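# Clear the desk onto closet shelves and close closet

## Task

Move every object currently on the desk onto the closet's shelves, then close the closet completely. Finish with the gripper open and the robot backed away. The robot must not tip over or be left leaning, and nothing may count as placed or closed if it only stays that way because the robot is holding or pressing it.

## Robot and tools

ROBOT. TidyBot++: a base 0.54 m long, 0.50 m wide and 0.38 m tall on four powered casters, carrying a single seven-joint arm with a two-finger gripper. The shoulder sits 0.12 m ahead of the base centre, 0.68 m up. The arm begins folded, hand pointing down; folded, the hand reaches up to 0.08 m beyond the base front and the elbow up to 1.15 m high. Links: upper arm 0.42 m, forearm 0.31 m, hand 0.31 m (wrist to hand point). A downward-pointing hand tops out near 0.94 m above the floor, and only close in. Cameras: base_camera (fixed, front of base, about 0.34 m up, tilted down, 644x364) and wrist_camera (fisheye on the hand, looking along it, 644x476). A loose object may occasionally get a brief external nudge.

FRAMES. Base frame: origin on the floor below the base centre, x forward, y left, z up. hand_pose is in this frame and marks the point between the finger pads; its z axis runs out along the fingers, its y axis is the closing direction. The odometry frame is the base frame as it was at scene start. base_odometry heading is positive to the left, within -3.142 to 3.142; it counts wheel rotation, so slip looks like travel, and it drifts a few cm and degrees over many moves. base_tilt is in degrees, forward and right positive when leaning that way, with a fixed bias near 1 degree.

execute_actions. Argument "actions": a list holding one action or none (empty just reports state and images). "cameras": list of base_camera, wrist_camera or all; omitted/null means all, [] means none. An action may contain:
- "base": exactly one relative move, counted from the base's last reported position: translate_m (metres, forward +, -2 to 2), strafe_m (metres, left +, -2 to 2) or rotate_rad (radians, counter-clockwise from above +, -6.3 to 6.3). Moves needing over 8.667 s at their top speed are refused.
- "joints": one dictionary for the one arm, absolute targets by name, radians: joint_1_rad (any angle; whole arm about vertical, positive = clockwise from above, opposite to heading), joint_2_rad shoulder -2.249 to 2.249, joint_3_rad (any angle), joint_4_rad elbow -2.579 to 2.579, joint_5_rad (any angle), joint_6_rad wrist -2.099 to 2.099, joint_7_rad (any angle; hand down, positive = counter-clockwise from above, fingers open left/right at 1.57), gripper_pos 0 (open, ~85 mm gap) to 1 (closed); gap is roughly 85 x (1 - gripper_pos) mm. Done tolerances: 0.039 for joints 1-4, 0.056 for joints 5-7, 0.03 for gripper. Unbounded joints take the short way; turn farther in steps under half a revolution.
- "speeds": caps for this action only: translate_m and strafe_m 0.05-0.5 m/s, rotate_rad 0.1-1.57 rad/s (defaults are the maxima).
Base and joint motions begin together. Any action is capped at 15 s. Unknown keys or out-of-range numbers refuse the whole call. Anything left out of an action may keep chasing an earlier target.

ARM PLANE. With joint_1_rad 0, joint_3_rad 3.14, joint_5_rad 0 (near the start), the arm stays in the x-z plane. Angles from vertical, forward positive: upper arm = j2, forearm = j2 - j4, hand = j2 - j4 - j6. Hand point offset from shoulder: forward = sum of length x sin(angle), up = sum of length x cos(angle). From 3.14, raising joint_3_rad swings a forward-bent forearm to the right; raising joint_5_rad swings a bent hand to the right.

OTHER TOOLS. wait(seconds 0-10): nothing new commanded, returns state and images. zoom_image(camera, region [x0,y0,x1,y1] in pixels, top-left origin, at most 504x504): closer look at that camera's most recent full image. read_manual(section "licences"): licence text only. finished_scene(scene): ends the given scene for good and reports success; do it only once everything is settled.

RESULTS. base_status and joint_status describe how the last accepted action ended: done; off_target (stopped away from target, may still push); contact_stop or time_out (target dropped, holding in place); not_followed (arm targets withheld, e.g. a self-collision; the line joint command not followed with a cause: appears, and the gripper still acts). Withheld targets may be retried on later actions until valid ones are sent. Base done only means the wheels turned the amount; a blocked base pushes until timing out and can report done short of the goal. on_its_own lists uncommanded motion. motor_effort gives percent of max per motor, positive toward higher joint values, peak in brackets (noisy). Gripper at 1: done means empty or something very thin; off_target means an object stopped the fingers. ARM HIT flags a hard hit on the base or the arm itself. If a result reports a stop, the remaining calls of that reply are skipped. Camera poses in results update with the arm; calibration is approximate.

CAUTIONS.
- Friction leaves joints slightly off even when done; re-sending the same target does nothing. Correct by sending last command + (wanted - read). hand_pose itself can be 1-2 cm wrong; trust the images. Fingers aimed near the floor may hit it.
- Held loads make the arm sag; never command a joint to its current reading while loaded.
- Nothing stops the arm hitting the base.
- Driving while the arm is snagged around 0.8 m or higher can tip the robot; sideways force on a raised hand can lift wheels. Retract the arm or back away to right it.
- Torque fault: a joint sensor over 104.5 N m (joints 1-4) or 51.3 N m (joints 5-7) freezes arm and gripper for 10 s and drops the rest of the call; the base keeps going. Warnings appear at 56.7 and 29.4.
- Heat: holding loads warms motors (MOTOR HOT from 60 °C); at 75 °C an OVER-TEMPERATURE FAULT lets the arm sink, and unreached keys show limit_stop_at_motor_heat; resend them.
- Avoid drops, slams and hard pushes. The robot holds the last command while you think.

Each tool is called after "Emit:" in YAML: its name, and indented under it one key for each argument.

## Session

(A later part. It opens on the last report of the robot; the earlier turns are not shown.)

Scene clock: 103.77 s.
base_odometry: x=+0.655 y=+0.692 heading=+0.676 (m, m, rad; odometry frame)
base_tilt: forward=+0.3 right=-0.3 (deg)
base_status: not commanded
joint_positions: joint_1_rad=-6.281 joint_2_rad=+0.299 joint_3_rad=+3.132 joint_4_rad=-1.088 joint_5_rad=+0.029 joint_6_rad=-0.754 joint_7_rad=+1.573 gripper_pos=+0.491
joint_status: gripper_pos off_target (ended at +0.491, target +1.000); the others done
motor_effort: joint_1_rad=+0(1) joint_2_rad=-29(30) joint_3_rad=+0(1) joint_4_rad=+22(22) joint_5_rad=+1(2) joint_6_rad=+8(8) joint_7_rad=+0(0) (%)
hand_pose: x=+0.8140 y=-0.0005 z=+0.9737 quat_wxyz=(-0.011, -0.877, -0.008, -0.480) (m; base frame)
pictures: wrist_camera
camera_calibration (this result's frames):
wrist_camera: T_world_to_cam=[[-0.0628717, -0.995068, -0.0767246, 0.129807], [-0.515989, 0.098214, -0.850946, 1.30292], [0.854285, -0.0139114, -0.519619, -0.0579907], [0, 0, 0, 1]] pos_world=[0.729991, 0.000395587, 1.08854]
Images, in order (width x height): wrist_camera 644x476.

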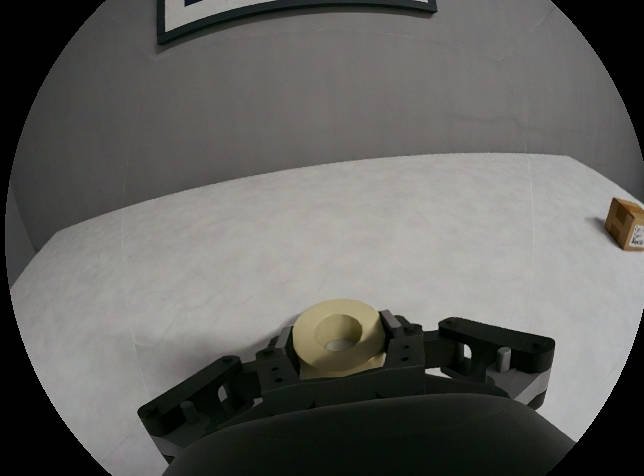

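Emit:
execute_actions:
  actions:
    - {"joints":{"joint_2_rad":0.2,"joint_6_rad":-0.85}}
  cameras: []

Emit:
execute_actions:
  actions:
    - {"base":{"translate_m":-1.68}}
  cameras: ["wrist_camera"]

Emit:
execute_actions:
  actions:
    - {"base":{"rotate_rad":-3.1416},"joints":{"joint_2_rad":0.3,"joint_4_rad":-1.27,"joint_6_rad":-0.56}}
  cameras: []

Emit:
execute_actions:
  actions:
    - {"base":{"translate_m":0.45}}

Scene clock: 109.50 s.
base_odometry: x=+0.655 y=+0.692 heading=+0.676 (m, m, rad; odometry frame)
base_tilt: forward=+0.3 right=-0.3 (deg)
base_status: not commanded
joint_positions: joint_1_rad=-6.281 joint_2_rad=+0.199 joint_3_rad=+3.132 joint_4_rad=-1.088 joint_5_rad=+0.029 joint_6_rad=-0.819 joint_7_rad=+1.573 gripper_pos=+0.491
joint_status: all done
motor_effort: joint_1_rad=+0(0) joint_2_rad=-27(34) joint_3_rad=+0(0) joint_4_rad=+22(24) joint_5_rad=+1(1) joint_6_rad=+8(8) joint_7_rad=-1(0) (%)
hand_pose: x=+0.7717 y=-0.0009 z=+1.0236 quat_wxyz=(-0.012, -0.869, -0.007, -0.495) (m; base frame)
pictures: none
No camera images: the call's "cameras" was empty. Leave "cameras" out to get every camera's image.

Scene clock: 114.30 s.
base_odometry: x=-0.656 y=-0.359 heading=+0.676 (m, m, rad; odometry frame)
base_tilt: forward=+0.3 right=-0.3 (deg)
base_status: done
joint_positions: joint_1_rad=-6.281 joint_2_rad=+0.201 joint_3_rad=+3.132 joint_4_rad=-1.088 joint_5_rad=+0.029 joint_6_rad=-0.823 joint_7_rad=+1.573 gripper_pos=+0.491
joint_status: not commanded
motor_effort: joint_1_rad=+0(3) joint_2_rad=-26(32) joint_3_rad=+0(2) joint_4_rad=+22(23) joint_5_rad=+1(2) joint_6_rad=+8(9) joint_7_rad=+0(0) (%)
hand_pose: x=+0.7718 y=-0.0008 z=+1.0216 quat_wxyz=(-0.012, -0.870, -0.007, -0.493) (m; base frame)
pictures: wrist_camera
camera_calibration (this result's frames):
wrist_camera: T_world_to_cam=[[-0.0621722, -0.994986, -0.0783417, 0.131632], [-0.490544, 0.0988215, -0.865795, 1.31746], [0.869196, -0.0153984, -0.494228, -0.0345767], [0, 0, 0, 1]] pos_world=[0.684509, 0.0002458, 1.13387]
Images, in order (width x height): wrist_camera 644x476.

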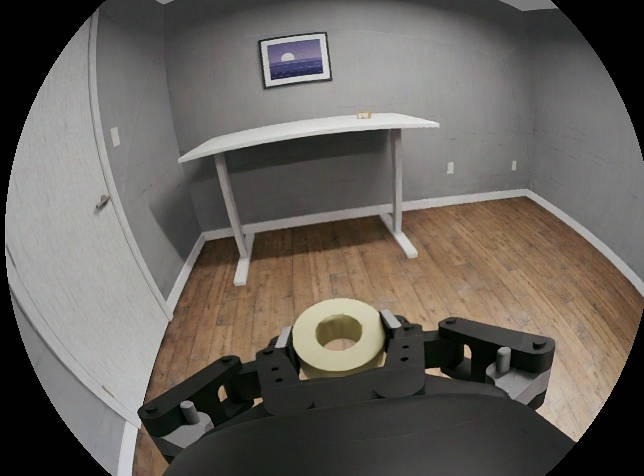

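Scene clock: 117.80 s.
base_odometry: x=-0.656 y=-0.359 heading=-2.466 (m, m, rad; odometry frame)
base_tilt: forward=+0.3 right=-0.3 (deg)
base_status: done
joint_positions: joint_1_rad=-6.278 joint_2_rad=+0.318 joint_3_rad=+3.132 joint_4_rad=-1.253 joint_5_rad=+0.029 joint_6_rad=-0.589 joint_7_rad=+1.573 gripper_pos=+0.491
joint_status: all done
motor_effort: joint_1_rad=+0(5) joint_2_rad=-31(38) joint_3_rad=+0(3) joint_4_rad=+23(24) joint_5_rad=+1(2) joint_6_rad=+8(8) joint_7_rad=-1(0) (%)
hand_pose: x=+0.8234 y=-0.0016 z=+0.9083 quat_wxyz=(-0.011, -0.882, -0.009, -0.471) (m; base frame)
pictures: none
No camera images: the call's "cameras" was empty. Leave "cameras" out to get every camera's image.

Scene clock: 120.03 s.
base_odometry: x=-1.007 y=-0.640 heading=-2.466 (m, m, rad; odometry frame)
base_tilt: forward=+0.3 right=-0.3 (deg)
base_status: done
joint_positions: joint_1_rad=-6.278 joint_2_rad=+0.309 joint_3_rad=+3.132 joint_4_rad=-1.254 joint_5_rad=+0.029 joint_6_rad=-0.589 joint_7_rad=+1.573 gripper_pos=+0.491
joint_status: not commanded
motor_effort: joint_1_rad=+0(1) joint_2_rad=-31(35) joint_3_rad=+0(1) joint_4_rad=+22(24) joint_5_rad=+1(2) joint_6_rad=+8(8) joint_7_rad=-1(1) (%)
hand_pose: x=+0.8215 y=-0.0016 z=+0.9145 quat_wxyz=(-0.011, -0.880, -0.009, -0.475) (m; base frame)
pictures: base_camera, wrist_camera
camera_calibration (this result's frames):
wrist_camera: T_world_to_cam=[[-0.0624351, -0.995174, -0.0757051, 0.123331], [-0.525435, 0.0972652, -0.845256, 1.25908], [0.84854, -0.0129955, -0.528972, -0.0819879], [0, 0, 0, 1]] pos_world=[0.738832, -0.000794057, 1.03021]
Images, in order (width x height): base_camera 644x364, wrist_camera 644x476.

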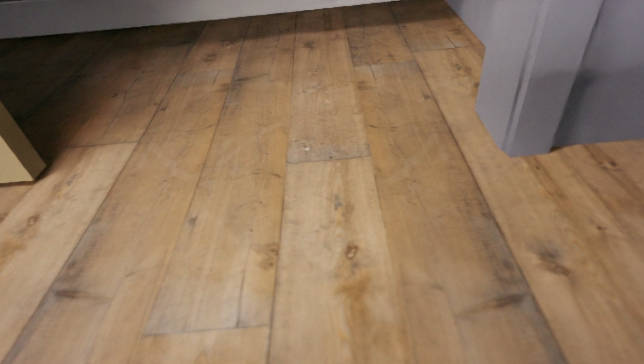

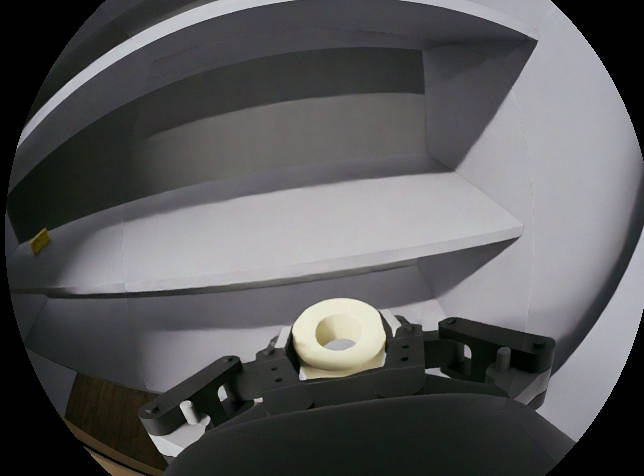

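Emit:
execute_actions:
  actions:
    - {"base":{"translate_m":0.1}}
  cameras: ["wrist_camera"]

Scene clock: 122.73 s.
base_odometry: x=-1.086 y=-0.703 heading=-2.467 (m, m, rad; odometry frame)
base_tilt: forward=+0.3 right=-0.3 (deg)
base_status: done
joint_positions: joint_1_rad=-6.278 joint_2_rad=+0.308 joint_3_rad=+3.132 joint_4_rad=-1.254 joint_5_rad=+0.029 joint_6_rad=-0.589 joint_7_rad=+1.573 gripper_pos=+0.491
joint_status: not commanded
motor_effort: joint_1_rad=+0(2) joint_2_rad=-31(34) joint_3_rad=+0(1) joint_4_rad=+22(23) joint_5_rad=+1(1) joint_6_rad=+8(8) joint_7_rad=+0(1) (%)
hand_pose: x=+0.8213 y=-0.0016 z=+0.9151 quat_wxyz=(-0.011, -0.880, -0.009, -0.476) (m; base frame)
pictures: wrist_camera
camera_calibration (this result's frames):
wrist_camera: T_world_to_cam=[[-0.062348, -0.995174, -0.0757691, 0.123361], [-0.524513, 0.0972594, -0.845829, 1.25933], [0.849117, -0.0129939, -0.528045, -0.0827901], [0, 0, 0, 1]] pos_world=[0.738522, -0.00079145, 1.0308]
Images, in order (width x height): wrist_camera 644x476.

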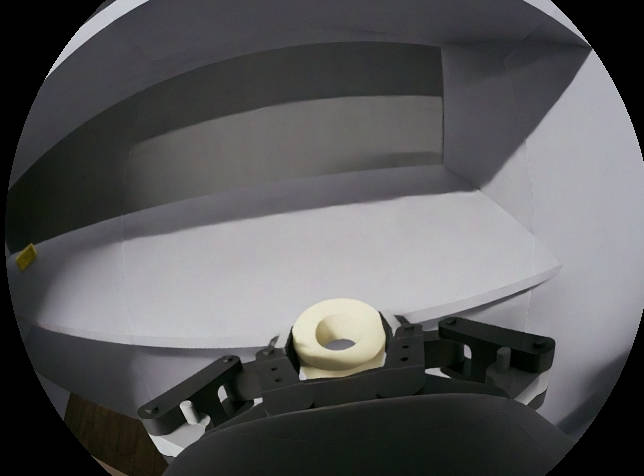

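Emit:
execute_actions:
  actions:
    - {"base":{"translate_m":0.15},"speeds":{"translate_m":0.25}}
  cameras: []

Emit:
execute_actions:
  actions:
    - {"joints":{"joint_2_rad":0.38,"joint_6_rad":-0.50}}
  cameras: ["wrist_camera"]

Scene clock: 126.40 s.
base_odometry: x=-1.203 y=-0.796 heading=-2.467 (m, m, rad; odometry frame)
base_tilt: forward=+0.3 right=-0.3 (deg)
base_status: done
joint_positions: joint_1_rad=-6.278 joint_2_rad=+0.306 joint_3_rad=+3.132 joint_4_rad=-1.254 joint_5_rad=+0.029 joint_6_rad=-0.588 joint_7_rad=+1.573 gripper_pos=+0.491
joint_status: not commanded
motor_effort: joint_1_rad=+0(2) joint_2_rad=-31(33) joint_3_rad=+0(0) joint_4_rad=+23(24) joint_5_rad=+0(1) joint_6_rad=+8(8) joint_7_rad=-1(1) (%)
hand_pose: x=+0.8209 y=-0.0016 z=+0.9168 quat_wxyz=(-0.011, -0.879, -0.009, -0.477) (m; base frame)
pictures: none
No camera images: the call's "cameras" was empty. Leave "cameras" out to get every camera's image.

Scene clock: 127.37 s.
base_odometry: x=-1.203 y=-0.796 heading=-2.467 (m, m, rad; odometry frame)
base_tilt: forward=+0.3 right=-0.3 (deg)
base_status: not commanded
joint_positions: joint_1_rad=-6.278 joint_2_rad=+0.380 joint_3_rad=+3.132 joint_4_rad=-1.254 joint_5_rad=+0.029 joint_6_rad=-0.533 joint_7_rad=+1.573 gripper_pos=+0.491
joint_status: all done
motor_effort: joint_1_rad=+0(0) joint_2_rad=-34(35) joint_3_rad=+0(0) joint_4_rad=+23(24) joint_5_rad=+1(1) joint_6_rad=+8(8) joint_7_rad=-1(0) (%)
hand_pose: x=+0.8462 y=-0.0013 z=+0.8778 quat_wxyz=(-0.010, -0.884, -0.009, -0.468) (m; base frame)
pictures: wrist_camera
camera_calibration (this result's frames):
wrist_camera: T_world_to_cam=[[-0.0622187, -0.995213, -0.0753634, 0.121939], [-0.538962, 0.0970562, -0.83672, 1.24497], [0.840029, -0.0114416, -0.542421, -0.103332], [0, 0, 0, 1]] pos_world=[0.76538, -0.000658843, 0.994831]
Images, in order (width x height): wrist_camera 644x476.

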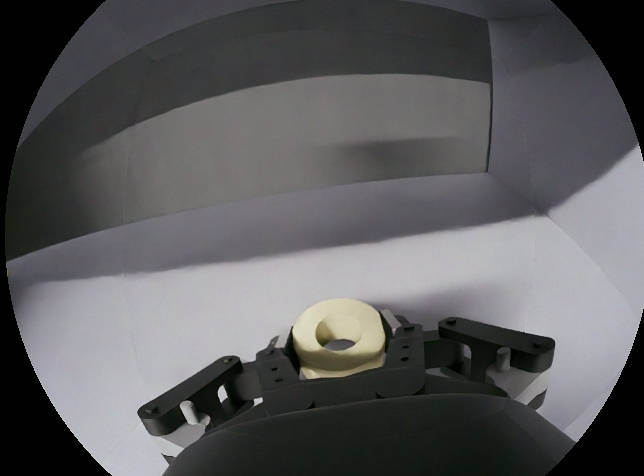

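No contact yet. Lower a bit more.

Emit:
execute_actions:
  actions:
    - {"joints":{"joint_2_rad":0.42,"joint_6_rad":-0.46}}
  cameras: ["wrist_camera"]

Scene clock: 129.07 s.
base_odometry: x=-1.203 y=-0.796 heading=-2.467 (m, m, rad; odometry frame)
base_tilt: forward=+0.3 right=-0.3 (deg)
base_status: not commanded
joint_positions: joint_1_rad=-6.278 joint_2_rad=+0.413 joint_3_rad=+3.132 joint_4_rad=-1.254 joint_5_rad=+0.029 joint_6_rad=-0.492 joint_7_rad=+1.573 gripper_pos=+0.491
joint_status: all done
motor_effort: joint_1_rad=+0(0) joint_2_rad=-36(35) joint_3_rad=+0(0) joint_4_rad=+23(23) joint_5_rad=+1(1) joint_6_rad=+8(9) joint_7_rad=-1(1) (%)
hand_pose: x=+0.8596 y=-0.0010 z=+0.8641 quat_wxyz=(-0.010, -0.882, -0.010, -0.472) (m; base frame)
pictures: wrist_camera
camera_calibration (this result's frames):
wrist_camera: T_world_to_cam=[[-0.0605964, -0.995244, -0.0762786, 0.121409], [-0.532394, 0.0968673, -0.840936, 1.23872], [0.844325, -0.0103475, -0.535731, -0.131429], [0, 0, 0, 1]] pos_world=[0.777815, -0.000520461, 0.980539]
Images, in order (width x height): wrist_camera 644x476.

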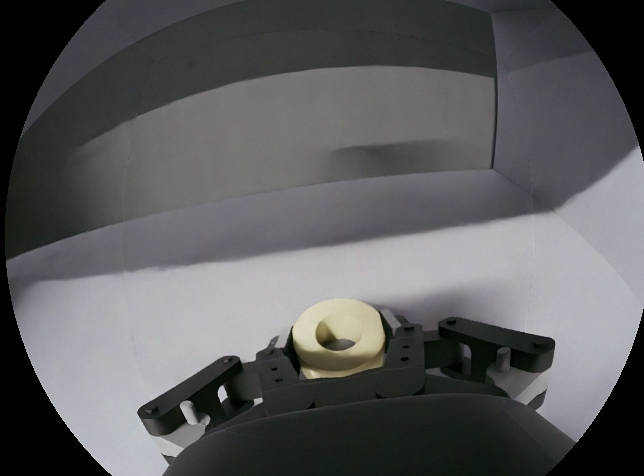

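Emit:
execute_actions:
  actions:
    - {"joints":{"joint_2_rad":0.45,"joint_6_rad":-0.43}}
  cameras: ["wrist_camera"]

Scene clock: 130.50 s.
base_odometry: x=-1.203 y=-0.796 heading=-2.467 (m, m, rad; odometry frame)
base_tilt: forward=+0.3 right=-0.3 (deg)
base_status: not commanded
joint_positions: joint_1_rad=-6.278 joint_2_rad=+0.427 joint_3_rad=+3.132 joint_4_rad=-1.254 joint_5_rad=+0.029 joint_6_rad=-0.457 joint_7_rad=+1.573 gripper_pos=+0.491
joint_status: all done
motor_effort: joint_1_rad=+0(0) joint_2_rad=-34(34) joint_3_rad=+0(0) joint_4_rad=+21(22) joint_5_rad=+1(1) joint_6_rad=+8(8) joint_7_rad=+0(1) (%)
hand_pose: x=+0.8681 y=-0.0008 z=+0.8626 quat_wxyz=(-0.010, -0.877, -0.010, -0.481) (m; base frame)
pictures: wrist_camera
camera_calibration (this result's frames):
wrist_camera: T_world_to_cam=[[-0.0581341, -0.995271, -0.0778187, 0.121253], [-0.514902, 0.0966749, -0.851781, 1.23616], [0.855276, -0.00944853, -0.518087, -0.164177], [0, 0, 0, 1]] pos_world=[0.783968, -0.000378081, 0.977318]
Images, in order (width x height): wrist_camera 644x476.

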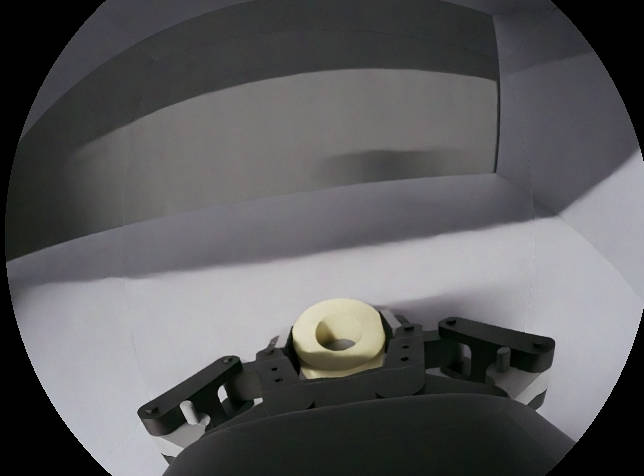

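Emit:
execute_actions:
  actions:
    - {"joints":{"joint_2_rad":0.42,"gripper_pos":0.0}}
  cameras: []

Emit:
execute_actions:
  actions:
    - {"joints":{"joint_2_rad":0.39}}
  cameras: []

Emit:
execute_actions:
  actions:
    - {"base":{"translate_m":-0.75}}
  cameras: ["wrist_camera"]

Scene clock: 133.17 s.
base_odometry: x=-1.203 y=-0.796 heading=-2.467 (m, m, rad; odometry frame)
base_tilt: forward=+0.3 right=-0.3 (deg)
base_status: not commanded
joint_positions: joint_1_rad=-6.278 joint_2_rad=+0.425 joint_3_rad=+3.132 joint_4_rad=-1.254 joint_5_rad=+0.029 joint_6_rad=-0.457 joint_7_rad=+1.573 gripper_pos=+0.000
joint_status: all done
motor_effort: joint_1_rad=+0(0) joint_2_rad=-34(36) joint_3_rad=+0(0) joint_4_rad=+23(22) joint_5_rad=+1(1) joint_6_rad=+8(8) joint_7_rad=+0(0) (%)
hand_pose: x=+0.8677 y=-0.0008 z=+0.8645 quat_wxyz=(-0.010, -0.876, -0.010, -0.482) (m; base frame)
pictures: none
No camera images: the call's "cameras" was empty. Leave "cameras" out to get every camera's image.

Scene clock: 133.93 s.
base_odometry: x=-1.203 y=-0.796 heading=-2.467 (m, m, rad; odometry frame)
base_tilt: forward=+0.3 right=-0.3 (deg)
base_status: not commanded
joint_positions: joint_1_rad=-6.278 joint_2_rad=+0.400 joint_3_rad=+3.132 joint_4_rad=-1.254 joint_5_rad=+0.029 joint_6_rad=-0.457 joint_7_rad=+1.573 gripper_pos=+0.000
joint_status: all done
motor_effort: joint_1_rad=-1(0) joint_2_rad=-34(36) joint_3_rad=+0(0) joint_4_rad=+23(23) joint_5_rad=+1(1) joint_6_rad=+8(8) joint_7_rad=-1(1) (%)
hand_pose: x=+0.8629 y=-0.0007 z=+0.8832 quat_wxyz=(-0.010, -0.870, -0.010, -0.493) (m; base frame)
pictures: none
No camera images: the call's "cameras" was empty. Leave "cameras" out to get every camera's image.

Scene clock: 136.90 s.
base_odometry: x=-0.616 y=-0.328 heading=-2.468 (m, m, rad; odometry frame)
base_tilt: forward=+0.3 right=-0.3 (deg)
base_status: done
joint_positions: joint_1_rad=-6.278 joint_2_rad=+0.392 joint_3_rad=+3.132 joint_4_rad=-1.254 joint_5_rad=+0.029 joint_6_rad=-0.457 joint_7_rad=+1.573 gripper_pos=+0.000
joint_status: not commanded
motor_effort: joint_1_rad=+0(3) joint_2_rad=-33(38) joint_3_rad=+0(2) joint_4_rad=+22(25) joint_5_rad=+1(1) joint_6_rad=+8(9) joint_7_rad=+0(1) (%)
hand_pose: x=+0.8614 y=-0.0002 z=+0.8888 quat_wxyz=(-0.010, -0.868, -0.010, -0.496) (m; base frame)
pictures: wrist_camera
camera_calibration (this result's frames):
wrist_camera: T_world_to_cam=[[-0.0546493, -0.995326, -0.0796209, 0.122061], [-0.484679, 0.0961584, -0.869391, 1.24452], [0.872983, -0.008921, -0.487668, -0.187131], [0, 0, 0, 1]] pos_world=[0.773226, 0.000149358, 1.00044]
Images, in order (width x height): wrist_camera 644x476.

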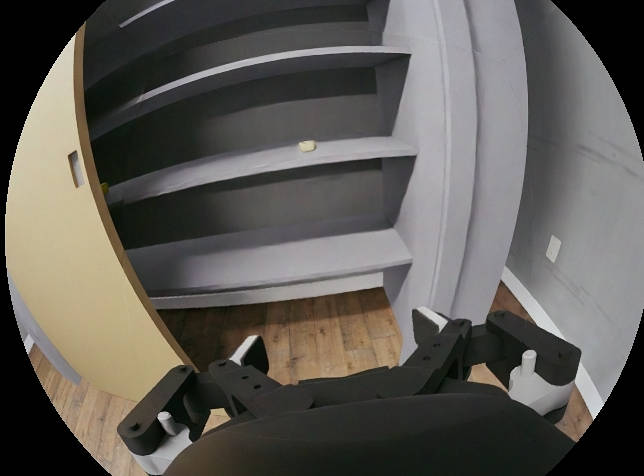

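Emit:
execute_actions:
  actions:
    - {"base":{"strafe_m":1.38},"joints":{"joint_2_rad":0.0,"joint_4_rad":-1.2,"joint_6_rad":-0.9}}
  cameras: []

Emit:
execute_actions:
  actions:
    - {"base":{"translate_m":-1.9}}
  cameras: ["wrist_camera"]

Emit:
execute_actions:
  actions:
    - {"base":{"rotate_rad":-1.82}}

Scene clock: 149.33 s.
base_odometry: x=+0.245 y=-1.407 heading=-2.468 (m, m, rad; odometry frame)
base_tilt: forward=+0.3 right=-0.3 (deg)
base_status: done
joint_positions: joint_1_rad=-6.279 joint_2_rad=-0.005 joint_3_rad=+3.132 joint_4_rad=-1.217 joint_5_rad=+0.029 joint_6_rad=-0.868 joint_7_rad=+1.573 gripper_pos=+0.000
joint_status: all done
motor_effort: joint_1_rad=+0(5) joint_2_rad=-18(37) joint_3_rad=+1(3) joint_4_rad=+22(23) joint_5_rad=+2(2) joint_6_rad=+8(8) joint_7_rad=+0(0) (%)
hand_pose: x=+0.6828 y=-0.0024 z=+1.0615 quat_wxyz=(-0.013, -0.862, -0.006, -0.506) (m; base frame)
pictures: none
No camera images: the call's "cameras" was empty. Leave "cameras" out to get every camera's image.

Scene clock: 154.50 s.
base_odometry: x=+1.730 y=-0.221 heading=-2.468 (m, m, rad; odometry frame)
base_tilt: forward=+0.2 right=-0.3 (deg)
base_status: done
joint_positions: joint_1_rad=-6.279 joint_2_rad=-0.003 joint_3_rad=+3.132 joint_4_rad=-1.217 joint_5_rad=+0.029 joint_6_rad=-0.871 joint_7_rad=+1.573 gripper_pos=+0.000
joint_status: not commanded
motor_effort: joint_1_rad=+0(0) joint_2_rad=-18(23) joint_3_rad=+0(0) joint_4_rad=+22(23) joint_5_rad=+1(1) joint_6_rad=+8(8) joint_7_rad=+0(1) (%)
hand_pose: x=+0.6832 y=-0.0025 z=+1.0592 quat_wxyz=(-0.013, -0.864, -0.006, -0.504) (m; base frame)
pictures: wrist_camera
camera_calibration (this result's frames):
wrist_camera: T_world_to_cam=[[-0.0638692, -0.994858, -0.0786047, 0.128869], [-0.467698, 0.0994196, -0.878279, 1.30436], [0.881578, -0.0193318, -0.471643, 0.0285872], [0, 0, 0, 1]] pos_world=[0.593077, -0.000919935, 1.16921]
Images, in order (width x height): wrist_camera 644x476.

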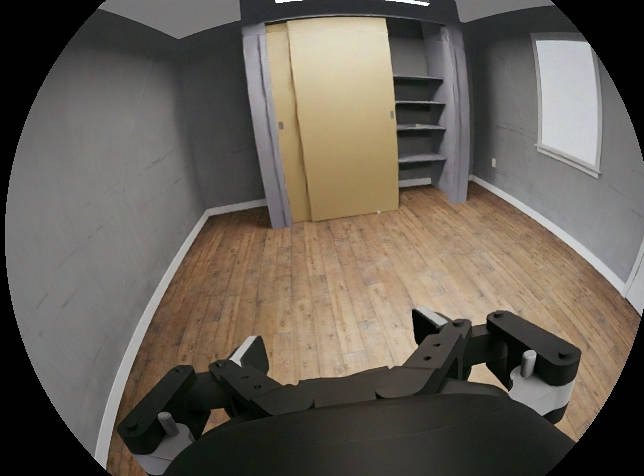

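Scene clock: 156.97 s.
base_odometry: x=+1.730 y=-0.221 heading=+1.996 (m, m, rad; odometry frame)
base_tilt: forward=+0.3 right=-0.3 (deg)
base_status: done
joint_positions: joint_1_rad=-6.281 joint_2_rad=+0.004 joint_3_rad=+3.131 joint_4_rad=-1.217 joint_5_rad=+0.029 joint_6_rad=-0.871 joint_7_rad=+1.573 gripper_pos=+0.000
joint_status: not commanded
motor_effort: joint_1_rad=+0(2) joint_2_rad=-19(23) joint_3_rad=+1(3) joint_4_rad=+22(22) joint_5_rad=+1(2) joint_6_rad=+8(8) joint_7_rad=-1(0) (%)
hand_pose: x=+0.6856 y=-0.0011 z=+1.0556 quat_wxyz=(-0.013, -0.865, -0.007, -0.501) (m; base frame)
pictures: base_camera, wrist_camera
camera_calibration (this result's frames):
wrist_camera: T_world_to_cam=[[-0.061969, -0.995008, -0.0782244, 0.128384], [-0.47354, 0.0983029, -0.875269, 1.30301], [0.87859, -0.0171972, -0.477268, 0.032779], [0, 0, 0, 1]] pos_world=[0.596182, 0.000217412, 1.16617]
Images, in order (width x height): base_camera 644x364, wrist_camera 644x476.

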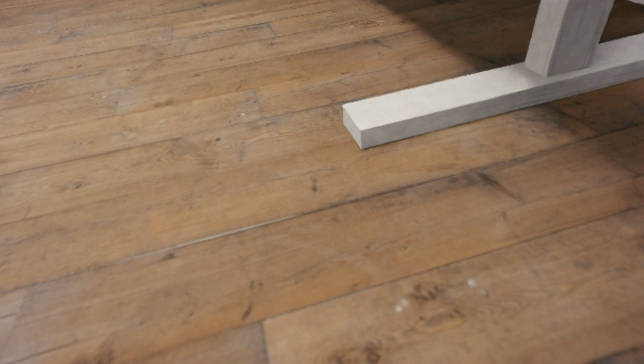

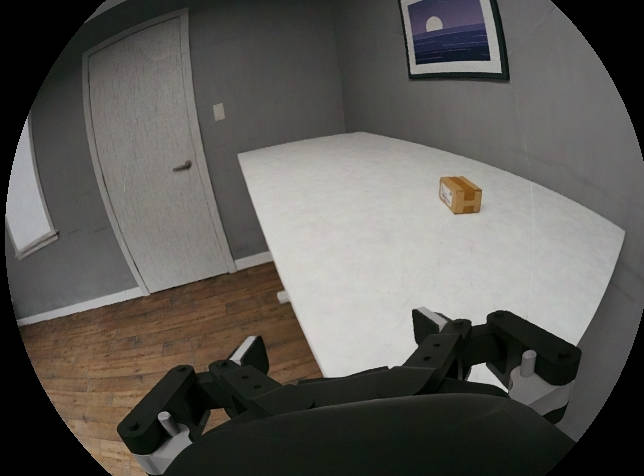

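Emit:
execute_actions:
  actions:
    - {"base":{"strafe_m":-0.28}}

Emit:
zoom_image:
  camera: "wrist_camera"
  region: [270, 150, 400, 260]

Scene clock: 160.93 s.
base_odometry: x=+1.985 y=-0.106 heading=+1.995 (m, m, rad; odometry frame)
base_tilt: forward=+0.3 right=-0.3 (deg)
base_status: done
joint_positions: joint_1_rad=-6.280 joint_2_rad=+0.004 joint_3_rad=+3.131 joint_4_rad=-1.217 joint_5_rad=+0.029 joint_6_rad=-0.871 joint_7_rad=+1.573 gripper_pos=+0.000
joint_status: not commanded
motor_effort: joint_1_rad=-1(3) joint_2_rad=-20(20) joint_3_rad=+0(2) joint_4_rad=+22(22) joint_5_rad=+1(1) joint_6_rad=+8(8) joint_7_rad=+0(0) (%)
hand_pose: x=+0.6856 y=-0.0019 z=+1.0556 quat_wxyz=(-0.013, -0.865, -0.006, -0.501) (m; base frame)
pictures: base_camera, wrist_camera
camera_calibration (this result's frames):
wrist_camera: T_world_to_cam=[[-0.0633592, -0.99492, -0.0782243, 0.128549], [-0.473402, 0.0989644, -0.875269, 1.30299], [0.878565, -0.0184248, -0.477268, 0.032782], [0, 0, 0, 1]] pos_world=[0.596182, -0.000449308, 1.16617]
Images, in order (width x height): base_camera 644x364, wrist_camera 644x476.

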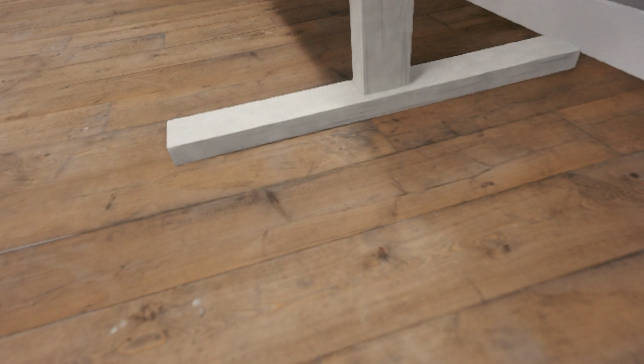

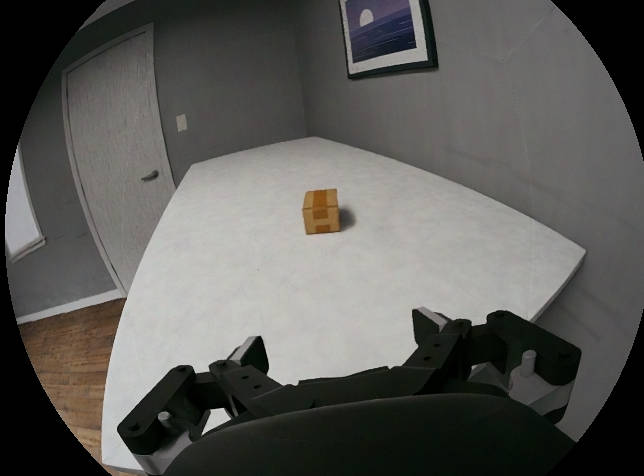

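Region (270, 150, 400, 260) of wrist_camera's 644x476 image, scaled by 3.877; it fills the top 426 rows of this view, and the rest is white.

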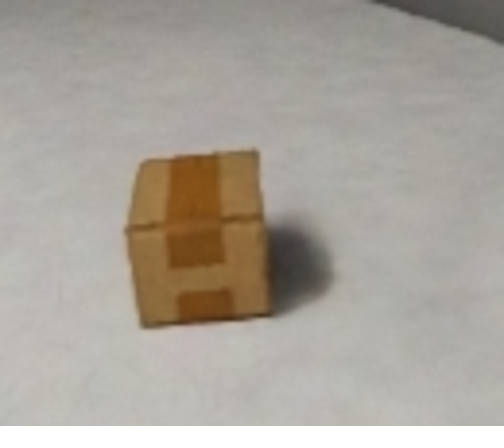

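Emit:
execute_actions:
  actions:
    - {"base":{"translate_m":0.1},"joints":{"joint_2_rad":0.28,"joint_4_rad":-1.069,"joint_6_rad":-0.731}}
  cameras: ["wrist_camera"]

Scene clock: 166.43 s.
base_odometry: x=+1.944 y=-0.015 heading=+1.995 (m, m, rad; odometry frame)
base_tilt: forward=+0.3 right=-0.3 (deg)
base_status: done
joint_positions: joint_1_rad=-6.280 joint_2_rad=+0.284 joint_3_rad=+3.131 joint_4_rad=-1.094 joint_5_rad=+0.029 joint_6_rad=-0.756 joint_7_rad=+1.573 gripper_pos=+0.000
joint_status: all done
motor_effort: joint_1_rad=+0(1) joint_2_rad=-29(36) joint_3_rad=+0(1) joint_4_rad=+22(24) joint_5_rad=+1(3) joint_6_rad=+8(9) joint_7_rad=-1(1) (%)
hand_pose: x=+0.8087 y=-0.0014 z=+0.9798 quat_wxyz=(-0.012, -0.876, -0.007, -0.483) (m; base frame)
pictures: wrist_camera
camera_calibration (this result's frames):
wrist_camera: T_world_to_cam=[[-0.0637137, -0.994963, -0.0773956, 0.130336], [-0.510036, 0.0991241, -0.854422, 1.30406], [0.85779, -0.0149639, -0.513782, -0.0588857], [0, 0, 0, 1]] pos_world=[0.723932, -0.000465466, 1.09405]
Images, in order (width x height): wrist_camera 644x476.

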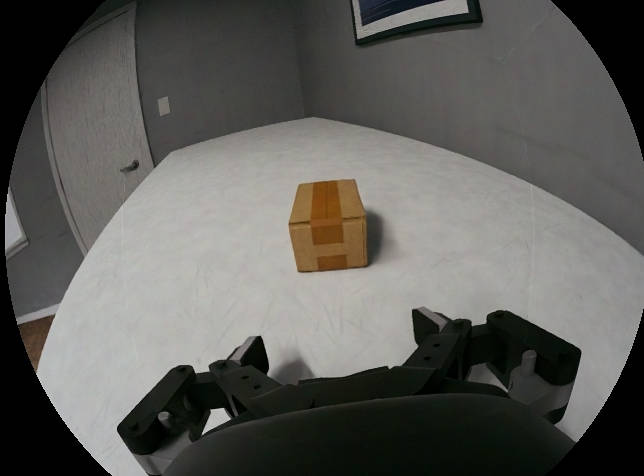

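Emit:
execute_actions:
  actions:
    - {"base":{"translate_m":0.125},"speeds":{"translate_m":0.15}}
  cameras: ["wrist_camera"]

Emit:
execute_actions:
  actions:
    - {"joints":{"gripper_pos":1.0}}
  cameras: ["wrist_camera"]

Scene clock: 170.00 s.
base_odometry: x=+1.893 y=+0.100 heading=+1.995 (m, m, rad; odometry frame)
base_tilt: forward=+0.3 right=-0.3 (deg)
base_status: done
joint_positions: joint_1_rad=-6.280 joint_2_rad=+0.282 joint_3_rad=+3.131 joint_4_rad=-1.093 joint_5_rad=+0.029 joint_6_rad=-0.756 joint_7_rad=+1.573 gripper_pos=+0.000
joint_status: not commanded
motor_effort: joint_1_rad=+0(2) joint_2_rad=-31(34) joint_3_rad=+0(1) joint_4_rad=+23(23) joint_5_rad=+1(1) joint_6_rad=+8(8) joint_7_rad=-1(0) (%)
hand_pose: x=+0.8080 y=-0.0014 z=+0.9820 quat_wxyz=(-0.012, -0.875, -0.007, -0.484) (m; base frame)
pictures: wrist_camera
camera_calibration (this result's frames):
wrist_camera: T_world_to_cam=[[-0.0634563, -0.994963, -0.0776049, 0.130465], [-0.507169, 0.0991221, -0.856127, 1.30497], [0.859507, -0.0149678, -0.510904, -0.0614063], [0, 0, 0, 1]] pos_world=[0.722899, -0.000462914, 1.09597]
Images, in order (width x height): wrist_camera 644x476.

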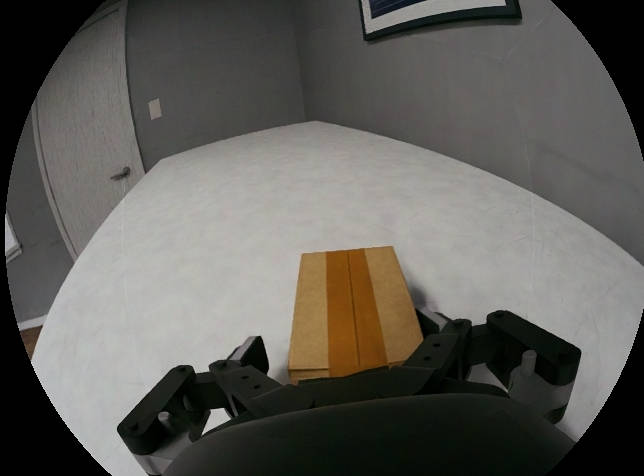

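Scene clock: 171.10 s.
base_odometry: x=+1.893 y=+0.100 heading=+1.995 (m, m, rad; odometry frame)
base_tilt: forward=+0.3 right=-0.3 (deg)
base_status: not commanded
joint_positions: joint_1_rad=-6.280 joint_2_rad=+0.282 joint_3_rad=+3.131 joint_4_rad=-1.092 joint_5_rad=+0.029 joint_6_rad=-0.755 joint_7_rad=+1.573 gripper_pos=+0.344
joint_status: gripper_pos off_target (ended at +0.344, target +1.000)
motor_effort: joint_1_rad=+0(1) joint_2_rad=-31(31) joint_3_rad=+0(1) joint_4_rad=+24(23) joint_5_rad=+1(2) joint_6_rad=+9(8) joint_7_rad=+0(1) (%)
hand_pose: x=+0.8081 y=-0.0014 z=+0.9826 quat_wxyz=(-0.012, -0.875, -0.007, -0.485) (m; base frame)
pictures: wrist_camera
camera_calibration (this result's frames):
wrist_camera: T_world_to_cam=[[-0.0633669, -0.994962, -0.0776811, 0.130519], [-0.506202, 0.0991251, -0.856699, 1.30531], [0.860084, -0.0149641, -0.509933, -0.0625701], [0, 0, 0, 1]] pos_world=[0.722836, -0.00046323, 1.09649]
Images, in order (width x height): wrist_camera 644x476.

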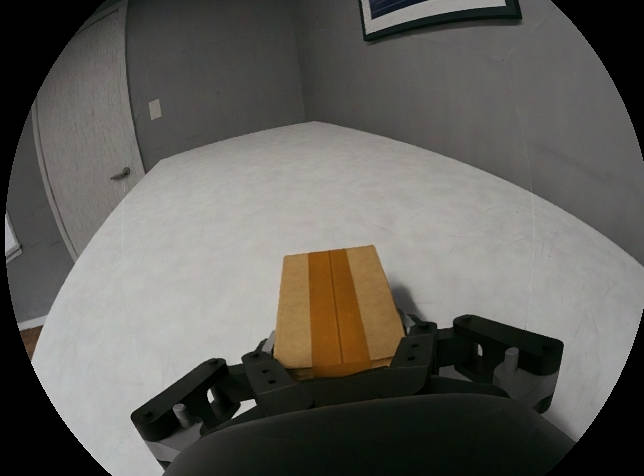

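Emit:
execute_actions:
  actions:
    - {"joints":{"joint_2_rad":0.15,"joint_6_rad":-0.88}}
  cameras: []

Emit:
execute_actions:
  actions:
    - {"base":{"rotate_rad":1.82},"speeds":{"rotate_rad":1.0}}
  cameras: ["wrist_camera"]

Emit:
execute_actions:
  actions:
    - {"base":{"translate_m":2.0},"joints":{"joint_2_rad":0.3,"joint_4_rad":-1.27,"joint_6_rad":-0.54}}
  cameras: []

Emit:
execute_actions:
  actions:
    - {"base":{"strafe_m":-1.0}}

Scene clock: 175.47 s.
base_odometry: x=+1.893 y=+0.100 heading=+1.995 (m, m, rad; odometry frame)
base_tilt: forward=+0.3 right=-0.3 (deg)
base_status: not commanded
joint_positions: joint_1_rad=-6.280 joint_2_rad=+0.151 joint_3_rad=+3.131 joint_4_rad=-1.091 joint_5_rad=+0.029 joint_6_rad=-0.853 joint_7_rad=+1.573 gripper_pos=+0.344
joint_status: all done
motor_effort: joint_1_rad=+0(0) joint_2_rad=-26(33) joint_3_rad=+0(0) joint_4_rad=+23(25) joint_5_rad=+1(1) joint_6_rad=+9(8) joint_7_rad=-1(1) (%)
hand_pose: x=+0.7490 y=-0.0019 z=+1.0441 quat_wxyz=(-0.012, -0.866, -0.006, -0.500) (m; base frame)
pictures: none
No camera images: the call's "cameras" was empty. Leave "cameras" out to get every camera's image.

Scene clock: 178.20 s.
base_odometry: x=+1.893 y=+0.100 heading=-2.469 (m, m, rad; odometry frame)
base_tilt: forward=+0.3 right=-0.3 (deg)
base_status: done
joint_positions: joint_1_rad=-6.287 joint_2_rad=+0.151 joint_3_rad=+3.131 joint_4_rad=-1.091 joint_5_rad=+0.029 joint_6_rad=-0.853 joint_7_rad=+1.573 gripper_pos=+0.344
joint_status: not commanded
motor_effort: joint_1_rad=+0(4) joint_2_rad=-25(28) joint_3_rad=+0(3) joint_4_rad=+22(23) joint_5_rad=+1(2) joint_6_rad=+9(9) joint_7_rad=-1(1) (%)
hand_pose: x=+0.7491 y=+0.0027 z=+1.0439 quat_wxyz=(-0.011, -0.866, -0.009, -0.500) (m; base frame)
pictures: wrist_camera
camera_calibration (this result's frames):
wrist_camera: T_world_to_cam=[[-0.0558126, -0.995266, -0.0795696, 0.131964], [-0.47668, 0.0965863, -0.873755, 1.32319], [0.877303, -0.0108373, -0.479814, -0.0248783], [0, 0, 0, 1]] pos_world=[0.659931, 0.00326685, 1.15471]
Images, in order (width x height): wrist_camera 644x476.

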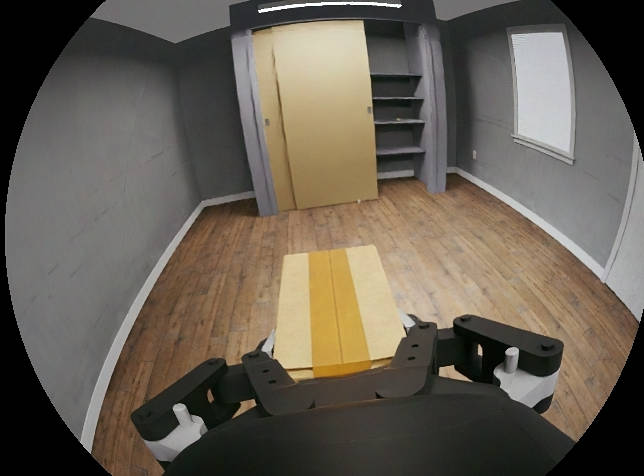

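Scene clock: 183.53 s.
base_odometry: x=+0.330 y=-1.148 heading=-2.468 (m, m, rad; odometry frame)
base_tilt: forward=+0.3 right=-0.3 (deg)
base_status: done
joint_positions: joint_1_rad=-6.287 joint_2_rad=+0.311 joint_3_rad=+3.131 joint_4_rad=-1.264 joint_5_rad=+0.029 joint_6_rad=-0.574 joint_7_rad=+1.573 gripper_pos=+0.344
joint_status: all done
motor_effort: joint_1_rad=+0(1) joint_2_rad=-32(35) joint_3_rad=+0(1) joint_4_rad=+24(26) joint_5_rad=+1(1) joint_6_rad=+8(10) joint_7_rad=-1(1) (%)
hand_pose: x=+0.8226 y=+0.0052 z=+0.9111 quat_wxyz=(-0.009, -0.879, -0.013, -0.476) (m; base frame)
pictures: none
No camera images: the call's "cameras" was empty. Leave "cameras" out to get every camera's image.

Scene clock: 186.90 s.
base_odometry: x=-0.294 y=-0.367 heading=-2.468 (m, m, rad; odometry frame)
base_tilt: forward=+0.3 right=-0.3 (deg)
base_status: done
joint_positions: joint_1_rad=-6.283 joint_2_rad=+0.311 joint_3_rad=+3.131 joint_4_rad=-1.264 joint_5_rad=+0.029 joint_6_rad=-0.574 joint_7_rad=+1.573 gripper_pos=+0.344
joint_status: not commanded
motor_effort: joint_1_rad=-1(4) joint_2_rad=-31(33) joint_3_rad=-1(2) joint_4_rad=+24(24) joint_5_rad=+1(2) joint_6_rad=+9(9) joint_7_rad=+0(1) (%)
hand_pose: x=+0.8226 y=+0.0023 z=+0.9112 quat_wxyz=(-0.010, -0.879, -0.011, -0.476) (m; base frame)
pictures: base_camera, wrist_camera
camera_calibration (this result's frames):
wrist_camera: T_world_to_cam=[[-0.0564474, -0.99549, -0.0762445, 0.122605], [-0.523473, 0.0945374, -0.846782, 1.25629], [0.850171, -0.00788673, -0.526448, -0.0882738], [0, 0, 0, 1]] pos_world=[0.739603, 0.0025889, 1.02668]
Images, in order (width x height): base_camera 644x364, wrist_camera 644x476.

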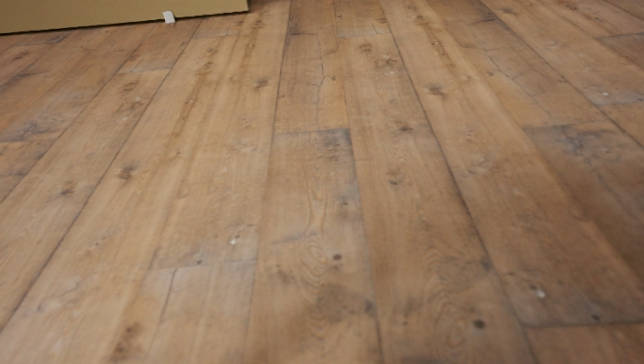

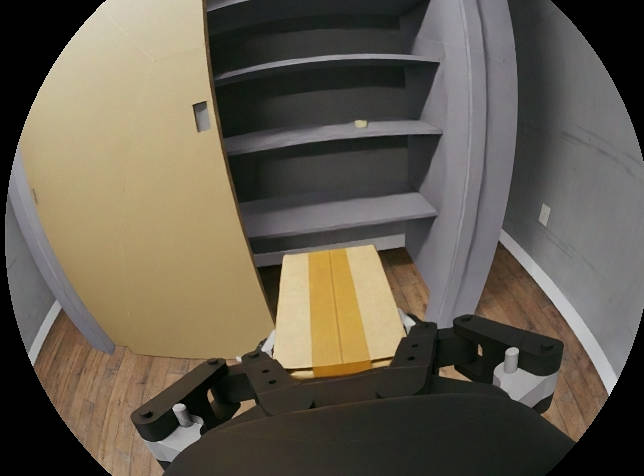

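Emit:
execute_actions:
  actions:
    - {"base":{"translate_m":0.75}}

Scene clock: 190.43 s.
base_odometry: x=-0.881 y=-0.834 heading=-2.468 (m, m, rad; odometry frame)
base_tilt: forward=+0.3 right=-0.3 (deg)
base_status: done
joint_positions: joint_1_rad=-6.283 joint_2_rad=+0.309 joint_3_rad=+3.131 joint_4_rad=-1.264 joint_5_rad=+0.029 joint_6_rad=-0.572 joint_7_rad=+1.573 gripper_pos=+0.344
joint_status: not commanded
motor_effort: joint_1_rad=+0(1) joint_2_rad=-32(35) joint_3_rad=+0(1) joint_4_rad=+23(26) joint_5_rad=+1(1) joint_6_rad=+9(9) joint_7_rad=+0(1) (%)
hand_pose: x=+0.8224 y=+0.0023 z=+0.9130 quat_wxyz=(-0.010, -0.878, -0.011, -0.478) (m; base frame)
pictures: base_camera, wrist_camera
camera_calibration (this result's frames):
wrist_camera: T_world_to_cam=[[-0.0561575, -0.995491, -0.0764433, 0.122679], [-0.520635, 0.0945282, -0.848531, 1.25692], [0.851931, -0.00785236, -0.523596, -0.0911585], [0, 0, 0, 1]] pos_world=[0.738946, 0.00259603, 1.02818]
Images, in order (width x height): base_camera 644x364, wrist_camera 644x476.

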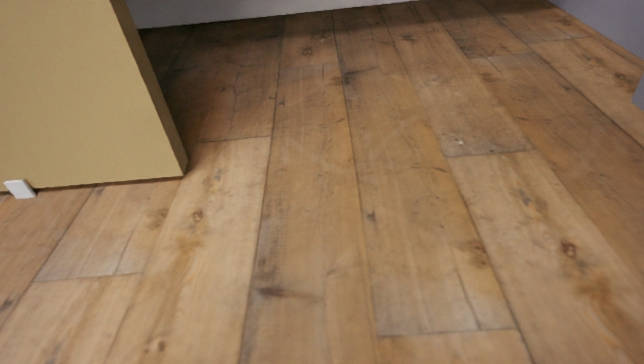

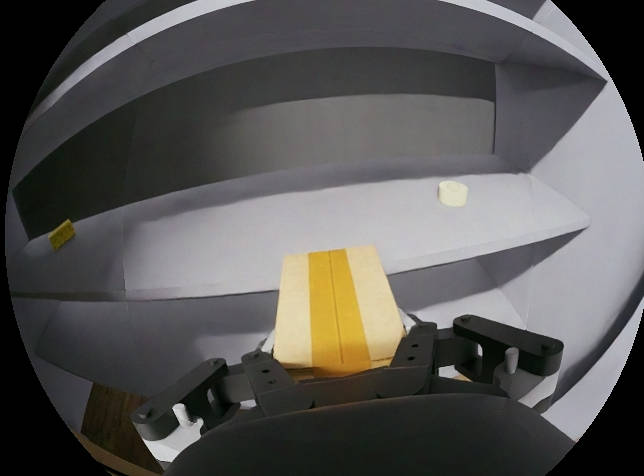

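Emit:
execute_actions:
  actions:
    - {"base":{"translate_m":0.2},"speeds":{"translate_m":0.25}}
  cameras: []

Emit:
execute_actions:
  actions:
    - {"joints":{"joint_2_rad":0.39,"joint_6_rad":-0.44}}
  cameras: []

Emit:
execute_actions:
  actions:
    - {"joints":{"joint_2_rad":0.425,"joint_6_rad":-0.42}}
  cameras: ["wrist_camera"]

Scene clock: 197.20 s.
base_odometry: x=-1.037 y=-0.959 heading=-2.468 (m, m, rad; odometry frame)
base_tilt: forward=+0.3 right=-0.3 (deg)
base_status: done
joint_positions: joint_1_rad=-6.283 joint_2_rad=+0.307 joint_3_rad=+3.131 joint_4_rad=-1.264 joint_5_rad=+0.029 joint_6_rad=-0.572 joint_7_rad=+1.573 gripper_pos=+0.344
joint_status: not commanded
motor_effort: joint_1_rad=+0(2) joint_2_rad=-31(35) joint_3_rad=+0(1) joint_4_rad=+23(25) joint_5_rad=+1(1) joint_6_rad=+8(9) joint_7_rad=-1(0) (%)
hand_pose: x=+0.8221 y=+0.0023 z=+0.9140 quat_wxyz=(-0.010, -0.878, -0.011, -0.479) (m; base frame)
pictures: none
No camera images: the call's "cameras" was empty. Leave "cameras" out to get every camera's image.

Scene clock: 198.20 s.
base_odometry: x=-1.037 y=-0.959 heading=-2.468 (m, m, rad; odometry frame)
base_tilt: forward=+0.3 right=-0.3 (deg)
base_status: not commanded
joint_positions: joint_1_rad=-6.283 joint_2_rad=+0.396 joint_3_rad=+3.131 joint_4_rad=-1.264 joint_5_rad=+0.029 joint_6_rad=-0.475 joint_7_rad=+1.573 gripper_pos=+0.344
joint_status: all done
motor_effort: joint_1_rad=+0(0) joint_2_rad=-35(37) joint_3_rad=+0(0) joint_4_rad=+23(25) joint_5_rad=+1(1) joint_6_rad=+8(8) joint_7_rad=-1(1) (%)
hand_pose: x=+0.8573 y=+0.0031 z=+0.8751 quat_wxyz=(-0.009, -0.876, -0.012, -0.482) (m; base frame)
pictures: none
No camera images: the call's "cameras" was empty. Leave "cameras" out to get every camera's image.

Scene clock: 198.87 s.
base_odometry: x=-1.037 y=-0.959 heading=-2.468 (m, m, rad; odometry frame)
base_tilt: forward=+0.3 right=-0.3 (deg)
base_status: not commanded
joint_positions: joint_1_rad=-6.283 joint_2_rad=+0.409 joint_3_rad=+3.131 joint_4_rad=-1.264 joint_5_rad=+0.029 joint_6_rad=-0.452 joint_7_rad=+1.573 gripper_pos=+0.344
joint_status: all done
motor_effort: joint_1_rad=+0(0) joint_2_rad=-34(35) joint_3_rad=+0(0) joint_4_rad=+22(24) joint_5_rad=+1(1) joint_6_rad=+8(9) joint_7_rad=+0(0) (%)
hand_pose: x=+0.8637 y=+0.0033 z=+0.8716 quat_wxyz=(-0.008, -0.874, -0.012, -0.486) (m; base frame)
pictures: wrist_camera
camera_calibration (this result's frames):
wrist_camera: T_world_to_cam=[[-0.0516425, -0.995549, -0.0788316, 0.121005], [-0.504264, 0.0941298, -0.858404, 1.23768], [0.862004, -0.0045782, -0.50688, -0.171266], [0, 0, 0, 1]] pos_world=[0.777999, 0.00317923, 0.985159]
Images, in order (width x height): wrist_camera 644x476.

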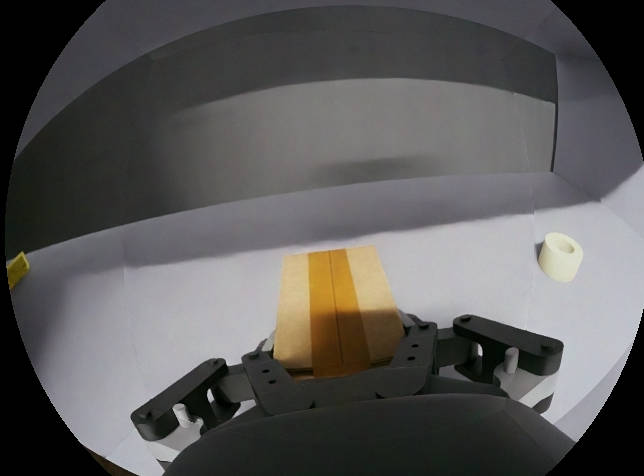

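Emit:
execute_actions:
  actions:
    - {"joints":{"joint_2_rad":0.40,"gripper_pos":0.0}}
  cameras: []

Emit:
execute_actions:
  actions:
    - {"base":{"translate_m":-0.52}}
  cameras: ["wrist_camera"]

Emit:
execute_actions:
  actions:
    - {"base":{"strafe_m":0.278},"joints":{"joint_2_rad":0.2,"joint_4_rad":-1.637,"joint_6_rad":0.266,"gripper_pos":1.0}}

Scene clock: 202.37 s.
base_odometry: x=-1.037 y=-0.959 heading=-2.468 (m, m, rad; odometry frame)
base_tilt: forward=+0.3 right=-0.3 (deg)
base_status: not commanded
joint_positions: joint_1_rad=-6.283 joint_2_rad=+0.408 joint_3_rad=+3.131 joint_4_rad=-1.264 joint_5_rad=+0.029 joint_6_rad=-0.452 joint_7_rad=+1.573 gripper_pos=+0.000
joint_status: all done
motor_effort: joint_1_rad=+0(0) joint_2_rad=-34(35) joint_3_rad=+0(0) joint_4_rad=+22(25) joint_5_rad=+2(1) joint_6_rad=+8(8) joint_7_rad=-1(0) (%)
hand_pose: x=+0.8633 y=+0.0033 z=+0.8729 quat_wxyz=(-0.008, -0.873, -0.012, -0.487) (m; base frame)
pictures: none
No camera images: the call's "cameras" was empty. Leave "cameras" out to get every camera's image.

Scene clock: 204.83 s.
base_odometry: x=-0.631 y=-0.635 heading=-2.468 (m, m, rad; odometry frame)
base_tilt: forward=+0.3 right=-0.3 (deg)
base_status: done
joint_positions: joint_1_rad=-6.282 joint_2_rad=+0.399 joint_3_rad=+3.131 joint_4_rad=-1.264 joint_5_rad=+0.029 joint_6_rad=-0.449 joint_7_rad=+1.573 gripper_pos=+0.000
joint_status: not commanded
motor_effort: joint_1_rad=+0(3) joint_2_rad=-33(38) joint_3_rad=+0(1) joint_4_rad=+22(25) joint_5_rad=+0(1) joint_6_rad=+8(9) joint_7_rad=+0(1) (%)
hand_pose: x=+0.8620 y=+0.0032 z=+0.8800 quat_wxyz=(-0.008, -0.870, -0.012, -0.492) (m; base frame)
pictures: wrist_camera
camera_calibration (this result's frames):
wrist_camera: T_world_to_cam=[[-0.0506934, -0.995543, -0.0795284, 0.121301], [-0.493133, 0.0941977, -0.864839, 1.24018], [0.868476, -0.00462361, -0.49571, -0.180972], [0, 0, 0, 1]] pos_world=[0.774893, 0.00310142, 0.992496]
Images, in order (width x height): wrist_camera 644x476.

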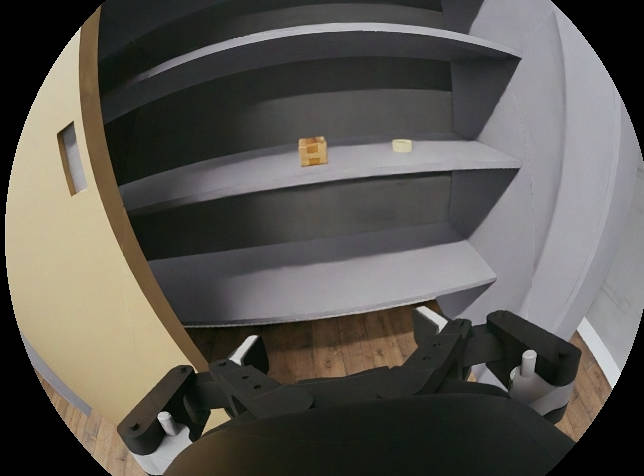

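Scene clock: 206.70 s.
base_odometry: x=-0.457 y=-0.852 heading=-2.468 (m, m, rad; odometry frame)
base_tilt: forward=+0.3 right=-0.3 (deg)
base_status: done
joint_positions: joint_1_rad=-6.288 joint_2_rad=+0.205 joint_3_rad=+3.131 joint_4_rad=-1.609 joint_5_rad=+0.029 joint_6_rad=+0.238 joint_7_rad=+1.573 gripper_pos=+0.999
joint_status: all done
motor_effort: joint_1_rad=+0(4) joint_2_rad=-28(36) joint_3_rad=+0(3) joint_4_rad=+23(24) joint_5_rad=+0(0) joint_6_rad=+9(9) joint_7_rad=+0(0) (%)
hand_pose: x=+0.8209 y=+0.0138 z=+1.0164 quat_wxyz=(-0.002, -0.709, -0.018, -0.705) (m; base frame)
pictures: base_camera, wrist_camera
camera_calibration (this result's frames):
wrist_camera: T_world_to_cam=[[0.0222931, -0.99518, -0.0955018, 0.0968705], [0.0159196, 0.0958668, -0.995267, 1.05153], [0.999625, 0.0206672, 0.01798, -0.707735], [0, 0, 0, 1]] pos_world=[0.68857, 0.0102237, 1.06853]
Images, in order (width x height): base_camera 644x364, wrist_camera 644x476.

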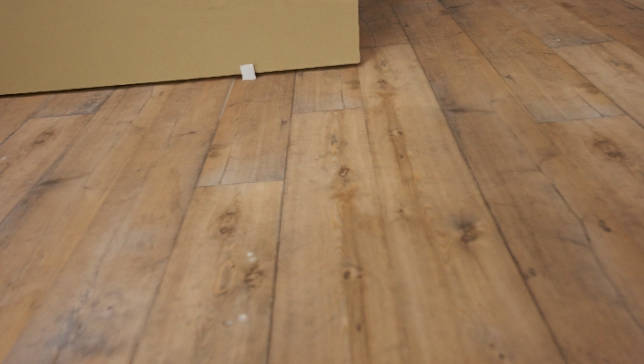

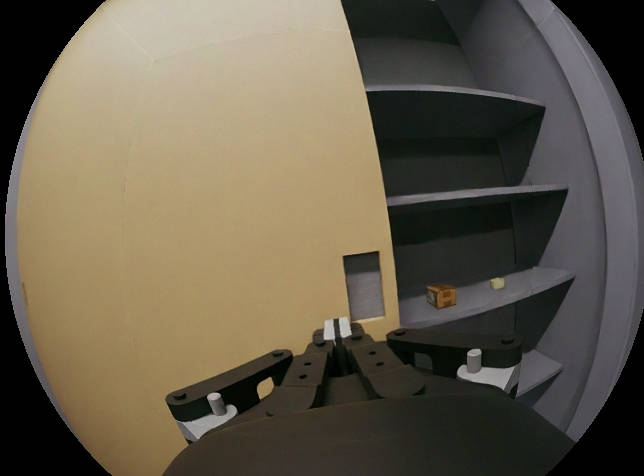

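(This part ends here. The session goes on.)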